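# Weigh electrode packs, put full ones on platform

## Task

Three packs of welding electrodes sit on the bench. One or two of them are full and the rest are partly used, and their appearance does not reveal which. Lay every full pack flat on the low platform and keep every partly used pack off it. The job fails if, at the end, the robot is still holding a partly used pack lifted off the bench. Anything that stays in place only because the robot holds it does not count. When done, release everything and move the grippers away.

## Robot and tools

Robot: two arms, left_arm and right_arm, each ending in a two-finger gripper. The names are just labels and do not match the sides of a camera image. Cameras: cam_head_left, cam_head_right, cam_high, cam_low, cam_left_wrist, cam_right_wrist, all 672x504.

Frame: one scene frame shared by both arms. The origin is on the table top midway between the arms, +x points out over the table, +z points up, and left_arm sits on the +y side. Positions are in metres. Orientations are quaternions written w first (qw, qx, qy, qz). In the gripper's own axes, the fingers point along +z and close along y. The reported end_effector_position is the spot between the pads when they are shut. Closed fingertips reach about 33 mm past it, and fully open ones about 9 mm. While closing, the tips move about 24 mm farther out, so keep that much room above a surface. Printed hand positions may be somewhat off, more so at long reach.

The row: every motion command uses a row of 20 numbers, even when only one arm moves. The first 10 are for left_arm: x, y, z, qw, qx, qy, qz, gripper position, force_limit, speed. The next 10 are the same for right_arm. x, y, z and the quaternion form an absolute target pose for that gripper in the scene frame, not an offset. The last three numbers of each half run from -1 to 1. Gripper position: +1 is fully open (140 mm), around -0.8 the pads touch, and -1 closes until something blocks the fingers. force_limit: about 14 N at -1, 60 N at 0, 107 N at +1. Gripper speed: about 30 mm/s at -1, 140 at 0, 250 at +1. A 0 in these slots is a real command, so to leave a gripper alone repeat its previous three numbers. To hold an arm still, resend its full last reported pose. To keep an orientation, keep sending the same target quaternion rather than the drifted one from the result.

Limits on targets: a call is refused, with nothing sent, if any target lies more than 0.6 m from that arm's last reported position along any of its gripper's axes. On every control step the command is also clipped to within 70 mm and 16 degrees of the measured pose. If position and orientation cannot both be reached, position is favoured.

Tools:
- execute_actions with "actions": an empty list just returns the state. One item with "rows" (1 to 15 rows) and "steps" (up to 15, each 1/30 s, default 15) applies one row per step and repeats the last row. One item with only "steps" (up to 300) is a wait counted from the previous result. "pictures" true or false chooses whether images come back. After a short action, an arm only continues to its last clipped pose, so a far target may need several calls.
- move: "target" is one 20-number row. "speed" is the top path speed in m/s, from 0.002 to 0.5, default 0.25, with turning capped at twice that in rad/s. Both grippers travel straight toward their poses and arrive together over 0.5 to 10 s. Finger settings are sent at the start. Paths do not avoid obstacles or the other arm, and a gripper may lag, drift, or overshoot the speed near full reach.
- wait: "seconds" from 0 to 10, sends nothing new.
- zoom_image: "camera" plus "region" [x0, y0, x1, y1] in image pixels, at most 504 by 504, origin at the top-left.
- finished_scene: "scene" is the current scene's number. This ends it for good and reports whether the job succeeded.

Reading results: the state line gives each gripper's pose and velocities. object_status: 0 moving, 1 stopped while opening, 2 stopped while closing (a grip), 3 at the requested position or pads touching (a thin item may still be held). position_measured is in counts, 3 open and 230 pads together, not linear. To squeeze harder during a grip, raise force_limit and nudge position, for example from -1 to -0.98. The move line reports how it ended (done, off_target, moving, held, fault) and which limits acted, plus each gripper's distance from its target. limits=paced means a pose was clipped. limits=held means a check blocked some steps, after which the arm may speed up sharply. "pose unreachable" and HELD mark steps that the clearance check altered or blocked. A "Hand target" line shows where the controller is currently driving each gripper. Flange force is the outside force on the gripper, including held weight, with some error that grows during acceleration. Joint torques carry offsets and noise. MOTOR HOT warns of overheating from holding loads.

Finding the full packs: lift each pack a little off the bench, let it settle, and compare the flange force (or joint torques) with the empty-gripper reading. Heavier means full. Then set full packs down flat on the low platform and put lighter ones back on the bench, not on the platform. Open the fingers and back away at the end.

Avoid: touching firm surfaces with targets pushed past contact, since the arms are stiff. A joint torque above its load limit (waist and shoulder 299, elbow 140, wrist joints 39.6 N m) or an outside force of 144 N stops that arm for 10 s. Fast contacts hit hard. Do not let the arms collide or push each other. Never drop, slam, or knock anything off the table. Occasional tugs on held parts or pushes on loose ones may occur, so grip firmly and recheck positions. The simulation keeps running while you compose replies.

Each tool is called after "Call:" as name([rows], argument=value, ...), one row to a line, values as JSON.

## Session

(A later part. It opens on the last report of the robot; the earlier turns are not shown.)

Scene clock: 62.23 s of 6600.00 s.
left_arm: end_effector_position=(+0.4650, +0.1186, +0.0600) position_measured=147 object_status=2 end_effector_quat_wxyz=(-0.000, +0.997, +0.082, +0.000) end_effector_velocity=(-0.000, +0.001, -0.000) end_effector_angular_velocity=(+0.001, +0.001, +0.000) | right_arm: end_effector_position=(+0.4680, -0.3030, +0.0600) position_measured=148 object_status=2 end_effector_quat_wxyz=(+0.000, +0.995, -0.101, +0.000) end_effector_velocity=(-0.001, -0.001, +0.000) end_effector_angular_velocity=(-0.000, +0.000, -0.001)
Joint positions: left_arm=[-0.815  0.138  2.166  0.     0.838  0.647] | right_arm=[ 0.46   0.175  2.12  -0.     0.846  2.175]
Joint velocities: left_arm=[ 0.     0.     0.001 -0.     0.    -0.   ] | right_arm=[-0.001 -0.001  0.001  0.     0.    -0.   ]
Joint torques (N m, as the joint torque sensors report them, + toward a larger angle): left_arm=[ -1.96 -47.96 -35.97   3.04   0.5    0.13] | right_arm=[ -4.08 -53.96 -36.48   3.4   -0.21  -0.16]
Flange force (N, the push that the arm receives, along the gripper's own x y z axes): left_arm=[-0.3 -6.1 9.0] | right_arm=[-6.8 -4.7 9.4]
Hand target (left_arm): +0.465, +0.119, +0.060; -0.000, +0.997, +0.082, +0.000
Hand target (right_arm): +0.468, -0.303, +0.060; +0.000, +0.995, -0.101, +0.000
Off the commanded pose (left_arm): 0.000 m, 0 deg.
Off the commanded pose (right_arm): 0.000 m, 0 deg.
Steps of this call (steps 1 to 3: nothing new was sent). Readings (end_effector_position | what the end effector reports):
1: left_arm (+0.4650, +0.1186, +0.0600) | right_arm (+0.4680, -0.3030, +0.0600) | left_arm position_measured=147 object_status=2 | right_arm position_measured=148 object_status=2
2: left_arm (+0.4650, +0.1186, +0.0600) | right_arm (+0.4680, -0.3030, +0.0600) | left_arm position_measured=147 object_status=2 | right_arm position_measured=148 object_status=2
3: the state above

Call:
execute_actions([
  {"steps":1},
], pictures=false)

Call:
execute_actions([
  {"steps":1},
], pictures=false)

Call:
execute_actions([
  {"steps":1},
], pictures=false)

Call:
move(target=[0.465,0.1185,0.06,0,0.9966,0.082,0,-1,0.6,-0.5,0.468,-0.303,0.0351,0,0.995,-0.101,0,-1,0.6,-0.5], speed=0.05)

Call:
execute_actions([
  {"rows":[[0.465,0.1185,0.06,0,0.9966,0.082,0,-1,0.6,-0.5,0.468,-0.303,0.0349,0,0.995,-0.101,0,0.25,0.6,-0.3]],"steps":8},
], pictures=false)

Call:
move(target=[0.465,0.1185,0.13,0,0.9966,0.082,0,-1,0.6,-0.5,0.468,-0.303,0.06,0,0.995,-0.101,0,0.25,0.6,-0.3], speed=0.12)

Call:
execute_actions([
  {"steps":8},
], pictures=false)

Call:
execute_actions([
  {"steps":1},
], pictures=false)

Call:
execute_actions([
  {"steps":1},
], pictures=false)

Call:
execute_actions([
  {"steps":1},
], pictures=false)

Scene clock: 71.60 s of 6600.00 s.
left_arm: end_effector_position=(+0.4650, +0.1186, +0.0600) position_measured=147 object_status=2 end_effector_quat_wxyz=(-0.000, +0.997, +0.082, +0.000) end_effector_velocity=(+0.001, +0.000, +0.000) end_effector_angular_velocity=(-0.002, -0.001, +0.003) | right_arm: end_effector_position=(+0.4680, -0.3030, +0.0600) position_measured=148 object_status=2 end_effector_quat_wxyz=(+0.000, +0.995, -0.101, +0.000) end_effector_velocity=(+0.000, -0.001, -0.000) end_effector_angular_velocity=(-0.001, -0.000, +0.001)
Joint positions: left_arm=[-0.815  0.138  2.166  0.     0.838  0.647] | right_arm=[ 0.46   0.175  2.12  -0.     0.846  2.175]
Joint velocities: left_arm=[ 0.002 -0.001 -0.    -0.001 -0.001 -0.   ] | right_arm=[-0.    -0.     0.    -0.002 -0.    -0.   ]
Joint torques (N m, as the joint torque sensors report them, + toward a larger angle): left_arm=[ -3.83 -46.96 -35.64   3.62   0.4    0.27] | right_arm=[ -2.92 -53.96 -37.38   3.59  -0.31  -0.14]
Flange force (N, the push that the arm receives, along the gripper's own x y z axes): left_arm=[2.0 -9.3 6.7] | right_arm=[-6.3 -2.1 10.8]
Hand target (left_arm): +0.465, +0.119, +0.060; -0.000, +0.997, +0.082, +0.000
Hand target (right_arm): +0.468, -0.303, +0.060; +0.000, +0.995, -0.101, +0.000
Off the commanded pose (left_arm): 0.000 m, 0 deg.
Off the commanded pose (right_arm): 0.000 m, 0 deg.
Steps of this call (steps 1 to 90: nothing new was sent; then 6.37 s passed at rest). Readings (end_effector_position | what the end effector reports):
1: left_arm (+0.4650, +0.1186, +0.0600) | right_arm (+0.4680, -0.3030, +0.0600) | left_arm position_measured=147 object_status=2 | right_arm position_measured=148 object_status=2
2: left_arm (+0.4650, +0.1186, +0.0600) | right_arm (+0.4680, -0.3030, +0.0600) | left_arm position_measured=147 object_status=2 | right_arm position_measured=148 object_status=2
4: left_arm (+0.4650, +0.1186, +0.0600) | right_arm (+0.4680, -0.3030, +0.0600) | left_arm position_measured=147 object_status=2 | right_arm position_measured=148 object_status=2
8: left_arm (+0.4650, +0.1186, +0.0600) | right_arm (+0.4680, -0.3030, +0.0600) | left_arm position_measured=147 object_status=2 | right_arm position_measured=148 object_status=2
90: the state above

Scene clock: 71.63 s of 6600.00 s.
left_arm: end_effector_position=(+0.4650, +0.1186, +0.0600) position_measured=147 object_status=2 end_effector_quat_wxyz=(-0.000, +0.997, +0.082, +0.000) end_effector_velocity=(+0.001, +0.000, -0.000) end_effector_angular_velocity=(+0.000, -0.000, +0.001) | right_arm: end_effector_position=(+0.4680, -0.3030, +0.0600) position_measured=148 object_status=2 end_effector_quat_wxyz=(+0.000, +0.995, -0.101, +0.000) end_effector_velocity=(-0.000, -0.000, +0.001) end_effector_angular_velocity=(-0.000, -0.000, -0.000)
Joint positions: left_arm=[-0.815  0.138  2.166  0.     0.838  0.647] | right_arm=[ 0.46   0.175  2.12  -0.     0.846  2.175]
Joint velocities: left_arm=[ 0.001  0.001 -0.     0.    -0.    -0.   ] | right_arm=[-0.    -0.001 -0.001 -0.     0.002  0.   ]
Joint torques (N m, as the joint torque sensors report them, + toward a larger angle): left_arm=[ -2.17 -48.47 -36.61   3.12   0.41   0.29] | right_arm=[ -2.39 -52.59 -36.82   3.7   -0.07  -0.32]
Flange force (N, the push that the arm receives, along the gripper's own x y z axes): left_arm=[-0.4 -5.9 10.2] | right_arm=[-7.2 -1.0 8.3]
Hand target (left_arm): +0.465, +0.119, +0.060; -0.000, +0.997, +0.082, +0.000
Hand target (right_arm): +0.468, -0.303, +0.060; +0.000, +0.995, -0.101, +0.000
Off the commanded pose (left_arm): 0.000 m, 0 deg.
Off the commanded pose (right_arm): 0.000 m, 0 deg.
Steps of this call (step 1: nothing new was sent). Readings (end_effector_position | what the end effector reports):
1: the state above

Scene clock: 71.67 s of 6600.00 s.
left_arm: end_effector_position=(+0.4650, +0.1186, +0.0600) position_measured=147 object_status=2 end_effector_quat_wxyz=(-0.000, +0.997, +0.082, +0.000) end_effector_velocity=(+0.000, -0.001, +0.000) end_effector_angular_velocity=(-0.000, +0.000, -0.000) | right_arm: end_effector_position=(+0.4680, -0.3030, +0.0600) position_measured=148 object_status=2 end_effector_quat_wxyz=(+0.000, +0.995, -0.101, +0.000) end_effector_velocity=(-0.000, +0.000, -0.000) end_effector_angular_velocity=(+0.001, +0.000, -0.001)
Joint positions: left_arm=[-0.815  0.138  2.166  0.     0.838  0.647] | right_arm=[ 0.46   0.175  2.12  -0.     0.846  2.175]
Joint velocities: left_arm=[-0.001  0.    -0.001 -0.     0.    -0.   ] | right_arm=[-0.    -0.     0.001  0.001 -0.001 -0.   ]
Joint torques (N m, as the joint torque sensors report them, + toward a larger angle): left_arm=[ -0.64 -48.43 -35.69   3.27   0.4   -0.04] | right_arm=[ -3.16 -55.44 -36.57   3.54  -0.5    0.12]
Flange force (N, the push that the arm receives, along the gripper's own x y z axes): left_arm=[-1.4 -3.4 9.0] | right_arm=[-3.5 -4.4 11.5]
Hand target (left_arm): +0.465, +0.119, +0.060; -0.000, +0.997, +0.082, +0.000
Hand target (right_arm): +0.468, -0.303, +0.060; +0.000, +0.995, -0.101, +0.000
Off the commanded pose (left_arm): 0.000 m, 0 deg.
Off the commanded pose (right_arm): 0.000 m, 0 deg.
Steps of this call (step 1: nothing new was sent). Readings (end_effector_position | what the end effector reports):
1: the state above

Scene clock: 72.47 s of 6600.00 s.
left_arm: end_effector_position=(+0.4650, +0.1185, +0.0600) position_measured=147 object_status=2 end_effector_quat_wxyz=(+0.000, +0.997, +0.082, +0.000) end_effector_velocity=(-0.000, +0.000, +0.000) end_effector_angular_velocity=(+0.000, +0.000, +0.000) | right_arm: end_effector_position=(+0.4680, -0.3030, +0.0352) position_measured=148 object_status=2 end_effector_quat_wxyz=(-0.000, +0.995, -0.101, +0.000) end_effector_velocity=(-0.001, -0.001, -0.001) end_effector_angular_velocity=(-0.001, +0.001, -0.000)
Joint positions: left_arm=[-0.815  0.138  2.166  0.     0.838  0.647] | right_arm=[0.46  0.207 2.14  0.    0.795 2.175]
Joint velocities: left_arm=[-0. -0.  0. -0.  0.  0.] | right_arm=[-0.001  0.001  0.002 -0.001 -0.003 -0.   ]
Joint torques (N m, as the joint torque sensors report them, + toward a larger angle): left_arm=[  0.71 -47.63 -35.88   3.45   0.34   0.16] | right_arm=[ -2.62 -58.07 -34.41   3.67   0.06  -0.19]
Flange force (N, the push that the arm receives, along the gripper's own x y z axes): left_arm=[-4.8 -3.0 8.1] | right_arm=[-2.4 -4.9 12.8]
Hand target (left_arm): +0.465, +0.118, +0.060; -0.000, +0.997, +0.082, +0.000
Hand target (right_arm): +0.468, -0.303, +0.035; -0.000, +0.995, -0.101, -0.000
Off the commanded pose (left_arm): 0.000 m, 0 deg.
Off the commanded pose (right_arm): 0.000 m, 0 deg.
move: done
camera_calibration (this result's frames):
cam_left_wrist: T_world_to_cam=[[0.152542, -0.987834, -0.0302305, 0.0556866], [-0.906103, -0.152004, 0.394808, 0.423824], [-0.3946, -0.0328329, -0.918266, 0.438716], [0, 0, 0, 1]] pos_world=[0.54865, 0.133836, 0.237213]
cam_right_wrist: T_world_to_cam=[[-0.256008, -0.966615, 0.0107055, -0.178106], [-0.878241, 0.237201, 0.415245, 0.471224], [-0.403921, 0.0969038, -0.909647, 0.44054], [0, 0, 0, 1]] pos_world=[0.546195, -0.326625, 0.206969]

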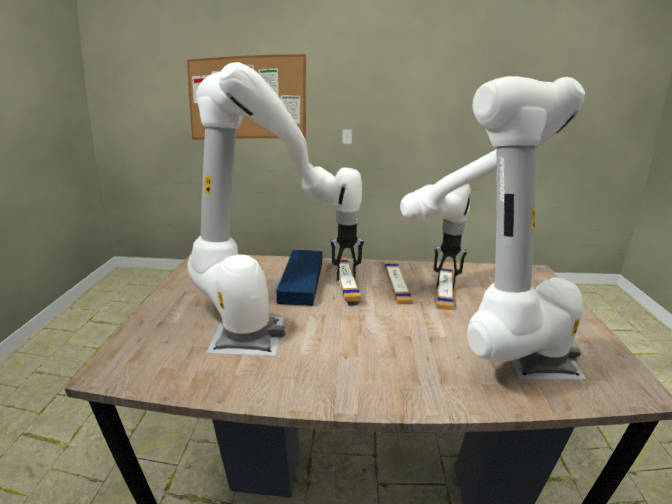

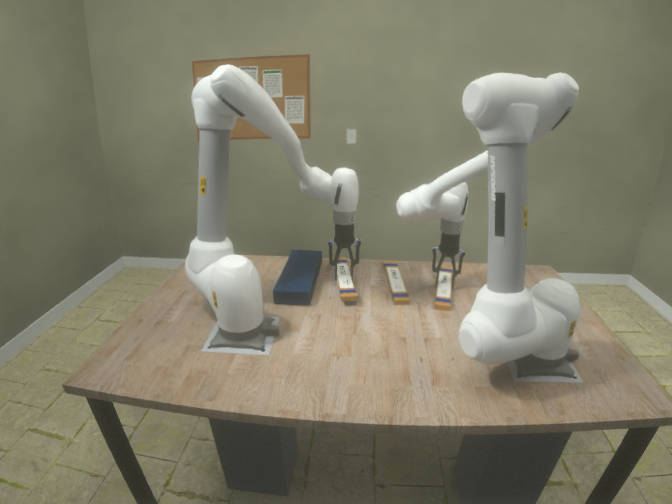

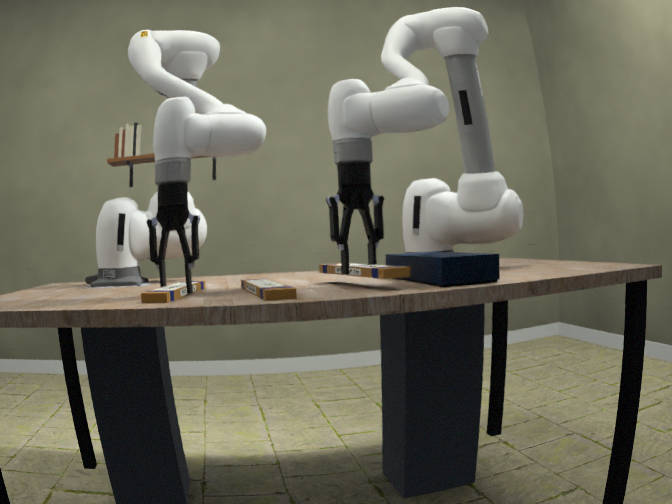

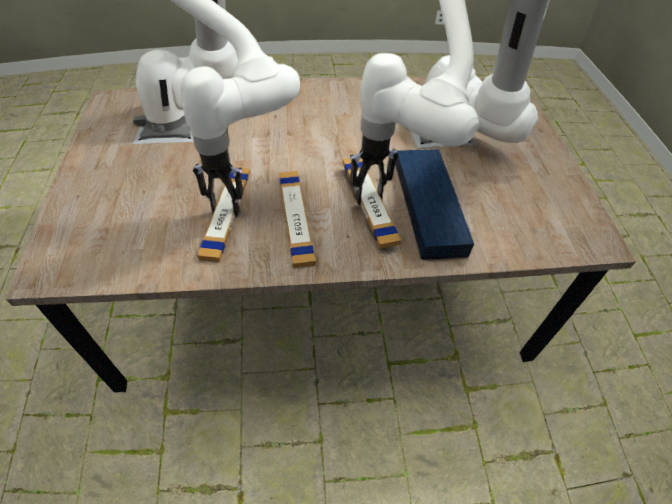

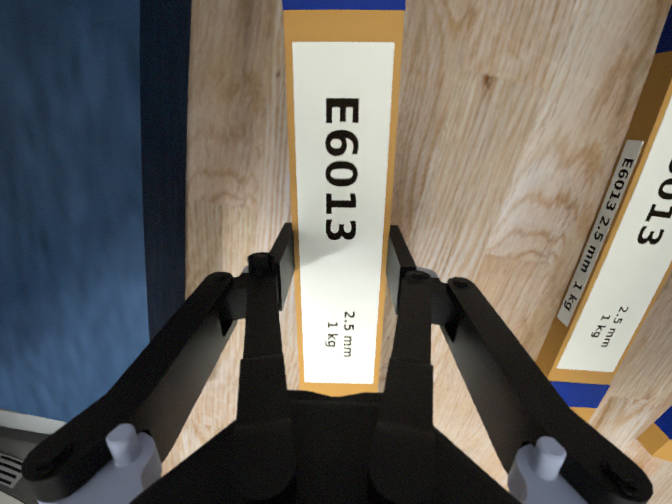

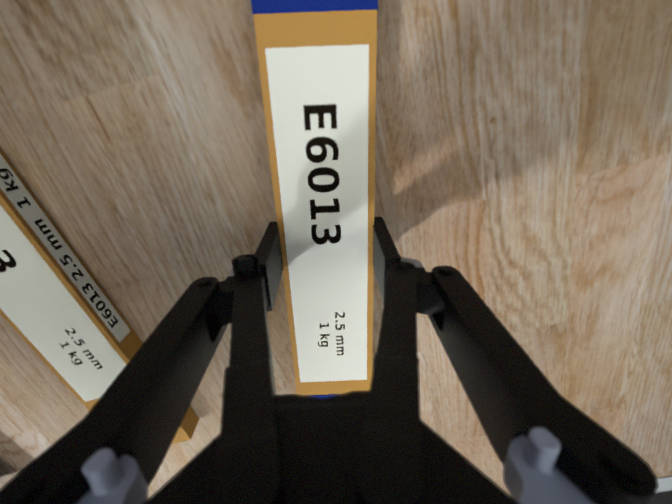

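Scene clock: 72.73 s of 6600.00 s.
left_arm: end_effector_position=(+0.4650, +0.1185, +0.0600) position_measured=147 object_status=2 end_effector_quat_wxyz=(+0.000, +0.997, +0.082, +0.000) end_effector_velocity=(-0.000, -0.000, -0.000) end_effector_angular_velocity=(-0.001, -0.000, -0.000) | right_arm: end_effector_position=(+0.4680, -0.3030, +0.0350) position_measured=112 object_status=0 end_effector_quat_wxyz=(-0.000, +0.995, -0.101, +0.000) end_effector_velocity=(-0.000, +0.000, -0.000) end_effector_angular_velocity=(-0.001, +0.001, +0.001)
Joint positions: left_arm=[-0.815  0.138  2.166  0.     0.838  0.647] | right_arm=[0.46  0.207 2.14  0.    0.794 2.175]
Joint velocities: left_arm=[-0.    -0.     0.    -0.    -0.001 -0.   ] | right_arm=[ 0.     0.    -0.    -0.     0.001  0.   ]
Joint torques (N m, as the joint torque sensors report them, + toward a larger angle): left_arm=[ -0.54 -49.55 -35.53   3.38   0.52   0.26] | right_arm=[ -3.93 -50.71 -30.03   3.3    0.04  -0.01]
Flange force (N, the push that the arm receives, along the gripper's own x y z axes): left_arm=[-0.9 -1.7 10.7] | right_arm=[-5.0 -5.5 -0.1]
Hand target (left_arm): +0.465, +0.118, +0.060; -0.000, +0.997, +0.082, +0.000
Hand target (right_arm): +0.468, -0.303, +0.035; -0.000, +0.995, -0.101, -0.000
Off the commanded pose (left_arm): 0.000 m, 0 deg.
Off the commanded pose (right_arm): 0.000 m, 0 deg.
Steps of this call (steps 1 to 8: all 8 steps of this action). Readings (end_effector_position | what the end effector reports):
1: left_arm (+0.4650, +0.1185, +0.0600) | right_arm (+0.4680, -0.3030, +0.0351) | left_arm position_measured=147 object_status=2 | right_arm position_measured=148 object_status=0
2: left_arm (+0.4650, +0.1185, +0.0600) | right_arm (+0.4680, -0.3030, +0.0351) | left_arm position_measured=147 object_status=2 | right_arm position_measured=148 object_status=0
4: left_arm (+0.4650, +0.1185, +0.0600) | right_arm (+0.4680, -0.3030, +0.0350) | left_arm position_measured=147 object_status=2 | right_arm position_measured=135 object_status=0
8: the state above

Scene clock: 73.97 s of 6600.00 s.
left_arm: end_effector_position=(+0.4649, +0.1186, +0.1300) position_measured=147 object_status=2 end_effector_quat_wxyz=(-0.000, +0.997, +0.082, +0.000) end_effector_velocity=(+0.000, -0.001, +0.001) end_effector_angular_velocity=(-0.002, -0.002, -0.000) | right_arm: end_effector_position=(+0.4680, -0.3030, +0.0600) position_measured=98 object_status=3 end_effector_quat_wxyz=(-0.000, +0.995, -0.101, -0.000) end_effector_velocity=(+0.000, +0.000, +0.001) end_effector_angular_velocity=(+0.001, -0.001, -0.001)
Joint positions: left_arm=[-0.815  0.056  2.101  0.     0.985  0.646] | right_arm=[0.46  0.175 2.12  0.    0.846 2.175]
Joint velocities: left_arm=[-0.001 -0.001 -0.002 -0.     0.001 -0.   ] | right_arm=[-0.    -0.001 -0.     0.001  0.001 -0.   ]
Joint torques (N m, as the joint torque sensors report them, + toward a larger angle): left_arm=[ -2.16 -43.95 -39.72   3.29   0.43   0.36] | right_arm=[ -2.62 -46.66 -32.49   3.78  -0.3    0.12]
Flange force (N, the push that the arm receives, along the gripper's own x y z axes): left_arm=[0.9 -4.2 9.6] | right_arm=[-7.1 -0.4 -2.7]
Hand target (left_arm): +0.465, +0.119, +0.130; -0.000, +0.997, +0.082, +0.000
Hand target (right_arm): +0.468, -0.303, +0.060; +0.000, +0.995, -0.101, +0.000
Off the commanded pose (left_arm): 0.000 m, 0 deg.
Off the commanded pose (right_arm): 0.000 m, 0 deg.
move: done
camera_calibration (this result's frames):
cam_left_wrist: T_world_to_cam=[[0.152567, -0.987825, -0.0304161, 0.0579664], [-0.906108, -0.152101, 0.394757, 0.39618], [-0.394577, -0.0326666, -0.918282, 0.502865], [0, 0, 0, 1]] pos_world=[0.548557, 0.133947, 0.30714]
cam_right_wrist: T_world_to_cam=[[-0.25612, -0.966585, 0.0107347, -0.178302], [-0.878194, 0.237311, 0.415281, 0.46093], [-0.403952, 0.0969348, -0.90963, 0.463159], [0, 0, 0, 1]] pos_world=[0.546213, -0.326624, 0.231801]

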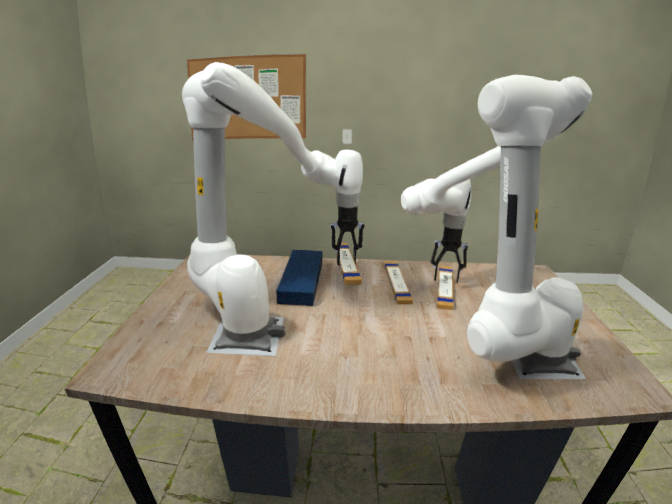

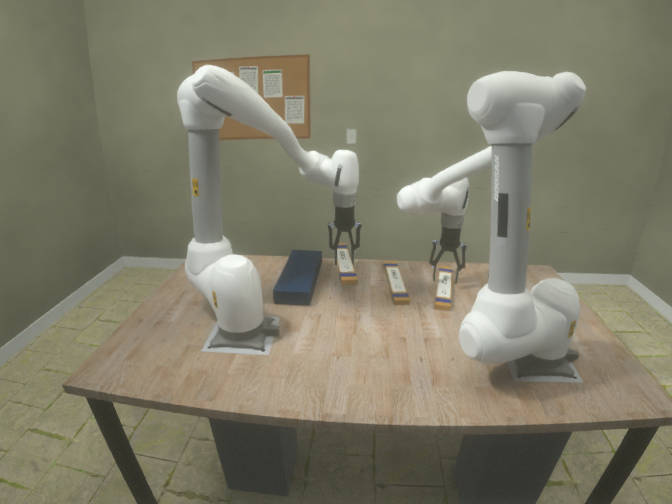

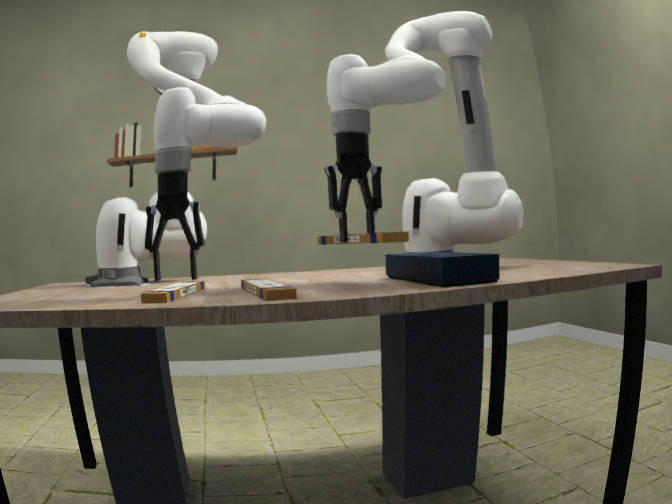

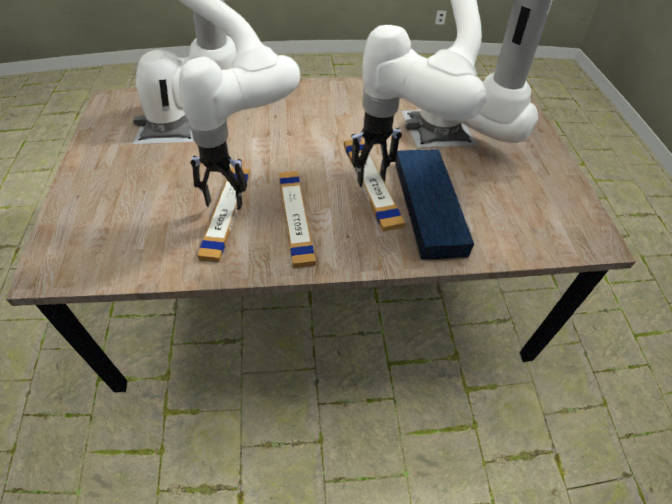

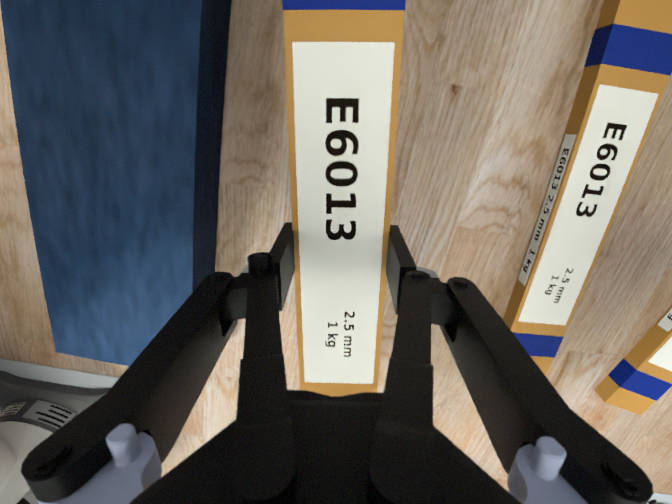

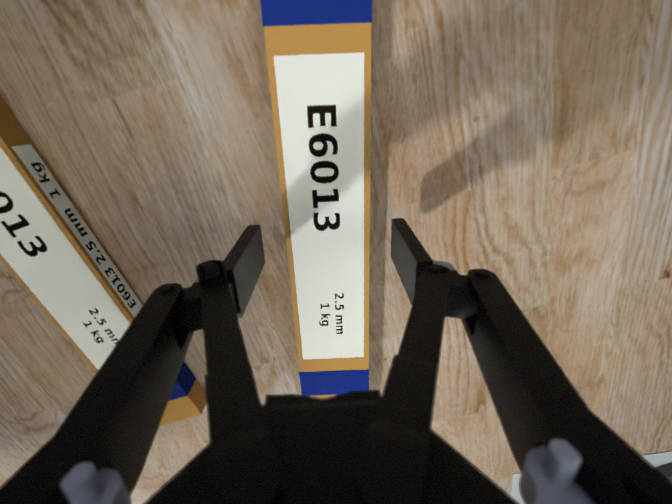

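Scene clock: 74.23 s of 6600.00 s.
left_arm: end_effector_position=(+0.4649, +0.1186, +0.1300) position_measured=147 object_status=2 end_effector_quat_wxyz=(-0.000, +0.997, +0.082, +0.000) end_effector_velocity=(+0.001, -0.000, +0.000) end_effector_angular_velocity=(-0.001, -0.000, +0.001) | right_arm: end_effector_position=(+0.4680, -0.3030, +0.0600) position_measured=98 object_status=3 end_effector_quat_wxyz=(-0.000, +0.995, -0.101, -0.000) end_effector_velocity=(+0.000, +0.000, +0.000) end_effector_angular_velocity=(+0.000, -0.002, +0.001)
Joint positions: left_arm=[-0.815  0.056  2.101  0.     0.985  0.646] | right_arm=[0.46  0.175 2.12  0.    0.846 2.175]
Joint velocities: left_arm=[ 0.     0.001 -0.001 -0.    -0.    -0.   ] | right_arm=[ 0.001 -0.001  0.    -0.001 -0.002  0.   ]
Joint torques (N m, as the joint torque sensors report them, + toward a larger angle): left_arm=[ -1.09 -41.21 -39.94   4.01   0.16  -0.09] | right_arm=[ -2.93 -46.79 -31.67   3.34  -0.28   0.1 ]
Flange force (N, the push that the arm receives, along the gripper's own x y z axes): left_arm=[-3.0 -7.1 6.5] | right_arm=[-6.6 -2.0 -3.3]
Hand target (left_arm): +0.465, +0.119, +0.130; -0.000, +0.997, +0.082, +0.000
Hand target (right_arm): +0.468, -0.303, +0.060; +0.000, +0.995, -0.101, +0.000
Off the commanded pose (left_arm): 0.000 m, 0 deg.
Off the commanded pose (right_arm): 0.000 m, 0 deg.
Steps of this call (steps 1 to 8: nothing new was sent). Readings (end_effector_position | what the end effector reports):
1: left_arm (+0.4649, +0.1186, +0.1300) | right_arm (+0.4680, -0.3030, +0.0600) | left_arm position_measured=147 object_status=2 | right_arm position_measured=98 object_status=3
2: left_arm (+0.4649, +0.1186, +0.1300) | right_arm (+0.4680, -0.3030, +0.0600) | left_arm position_measured=147 object_status=2 | right_arm position_measured=98 object_status=3
4: left_arm (+0.4649, +0.1186, +0.1300) | right_arm (+0.4680, -0.3030, +0.0600) | left_arm position_measured=147 object_status=2 | right_arm position_measured=98 object_status=3
8: the state above

Scene clock: 74.27 s of 6600.00 s.
left_arm: end_effector_position=(+0.4649, +0.1186, +0.1300) position_measured=147 object_status=2 end_effector_quat_wxyz=(-0.000, +0.997, +0.082, +0.000) end_effector_velocity=(+0.000, +0.000, +0.000) end_effector_angular_velocity=(-0.000, -0.000, +0.001) | right_arm: end_effector_position=(+0.4680, -0.3030, +0.0600) position_measured=98 object_status=3 end_effector_quat_wxyz=(-0.000, +0.995, -0.101, -0.000) end_effector_velocity=(-0.001, -0.000, -0.001) end_effector_angular_velocity=(-0.001, +0.002, -0.000)
Joint positions: left_arm=[-0.815  0.056  2.101  0.     0.985  0.646] | right_arm=[0.46  0.175 2.12  0.    0.846 2.175]
Joint velocities: left_arm=[ 0.001  0.    -0.    -0.     0.     0.   ] | right_arm=[-0.     0.001  0.001 -0.     0.     0.   ]
Joint torques (N m, as the joint torque sensors report them, + toward a larger angle): left_arm=[ -0.78 -45.59 -40.94   3.64   0.56   0.34] | right_arm=[ -3.23 -49.75 -32.08   3.49  -0.3   -0.09]
Flange force (N, the push that the arm receives, along the gripper's own x y z axes): left_arm=[-1.1 -2.7 12.9] | right_arm=[-3.8 -4.8 1.3]
Hand target (left_arm): +0.465, +0.119, +0.130; -0.000, +0.997, +0.082, +0.000
Hand target (right_arm): +0.468, -0.303, +0.060; +0.000, +0.995, -0.101, +0.000
Off the commanded pose (left_arm): 0.000 m, 0 deg.
Off the commanded pose (right_arm): 0.000 m, 0 deg.
Steps of this call (step 1: nothing new was sent). Readings (end_effector_position | what the end effector reports):
1: the state above

Scene clock: 74.30 s of 6600.00 s.
left_arm: end_effector_position=(+0.4649, +0.1186, +0.1300) position_measured=147 object_status=2 end_effector_quat_wxyz=(-0.000, +0.997, +0.082, +0.000) end_effector_velocity=(+0.000, -0.000, -0.000) end_effector_angular_velocity=(-0.000, -0.000, +0.000) | right_arm: end_effector_position=(+0.4680, -0.3030, +0.0600) position_measured=98 object_status=3 end_effector_quat_wxyz=(-0.000, +0.995, -0.101, -0.000) end_effector_velocity=(+0.001, +0.000, +0.000) end_effector_angular_velocity=(+0.001, -0.003, +0.000)
Joint positions: left_arm=[-0.815  0.056  2.101  0.     0.985  0.646] | right_arm=[0.46  0.175 2.12  0.    0.846 2.175]
Joint velocities: left_arm=[ 0.     0.     0.     0.    -0.001  0.   ] | right_arm=[-0.    -0.001  0.    -0.    -0.002 -0.   ]
Joint torques (N m, as the joint torque sensors report them, + toward a larger angle): left_arm=[ -3.27 -43.66 -40.89   3.7    0.28   0.2 ] | right_arm=[ -3.7  -47.9  -32.54   3.49  -0.39  -0.23]
Flange force (N, the push that the arm receives, along the gripper's own x y z axes): left_arm=[1.3 -7.7 10.3] | right_arm=[-7.7 -3.5 -1.9]
Hand target (left_arm): +0.465, +0.119, +0.130; -0.000, +0.997, +0.082, +0.000
Hand target (right_arm): +0.468, -0.303, +0.060; +0.000, +0.995, -0.101, +0.000
Off the commanded pose (left_arm): 0.000 m, 0 deg.
Off the commanded pose (right_arm): 0.000 m, 0 deg.
Steps of this call (step 1: nothing new was sent). Readings (end_effector_position | what the end effector reports):
1: the state above

Scene clock: 74.33 s of 6600.00 s.
left_arm: end_effector_position=(+0.4649, +0.1186, +0.1300) position_measured=147 object_status=2 end_effector_quat_wxyz=(-0.000, +0.997, +0.082, +0.000) end_effector_velocity=(+0.001, -0.000, +0.000) end_effector_angular_velocity=(-0.001, -0.001, +0.000) | right_arm: end_effector_position=(+0.4680, -0.3030, +0.0600) position_measured=98 object_status=3 end_effector_quat_wxyz=(-0.000, +0.995, -0.101, -0.000) end_effector_velocity=(-0.000, +0.000, +0.000) end_effector_angular_velocity=(+0.000, -0.000, +0.001)
Joint positions: left_arm=[-0.815  0.056  2.101  0.     0.985  0.646] | right_arm=[0.46  0.175 2.12  0.    0.846 2.175]
Joint velocities: left_arm=[ 0.    -0.    -0.001  0.    -0.001 -0.   ] | right_arm=[ 0.    -0.001 -0.    -0.     0.001 -0.   ]
Joint torques (N m, as the joint torque sensors report them, + toward a larger angle): left_arm=[ -1.71 -46.37 -39.23   3.99   0.41   0.11] | right_arm=[ -4.09 -49.29 -31.96   3.5   -0.02   0.02]
Flange force (N, the push that the arm receives, along the gripper's own x y z axes): left_arm=[3.6 -0.8 11.4] | right_arm=[-5.3 -5.7 0.8]
Hand target (left_arm): +0.465, +0.119, +0.130; -0.000, +0.997, +0.082, +0.000
Hand target (right_arm): +0.468, -0.303, +0.060; +0.000, +0.995, -0.101, +0.000
Off the commanded pose (left_arm): 0.000 m, 0 deg.
Off the commanded pose (right_arm): 0.000 m, 0 deg.
Steps of this call (step 1: nothing new was sent). Readings (end_effector_position | what the end effector reports):
1: the state above


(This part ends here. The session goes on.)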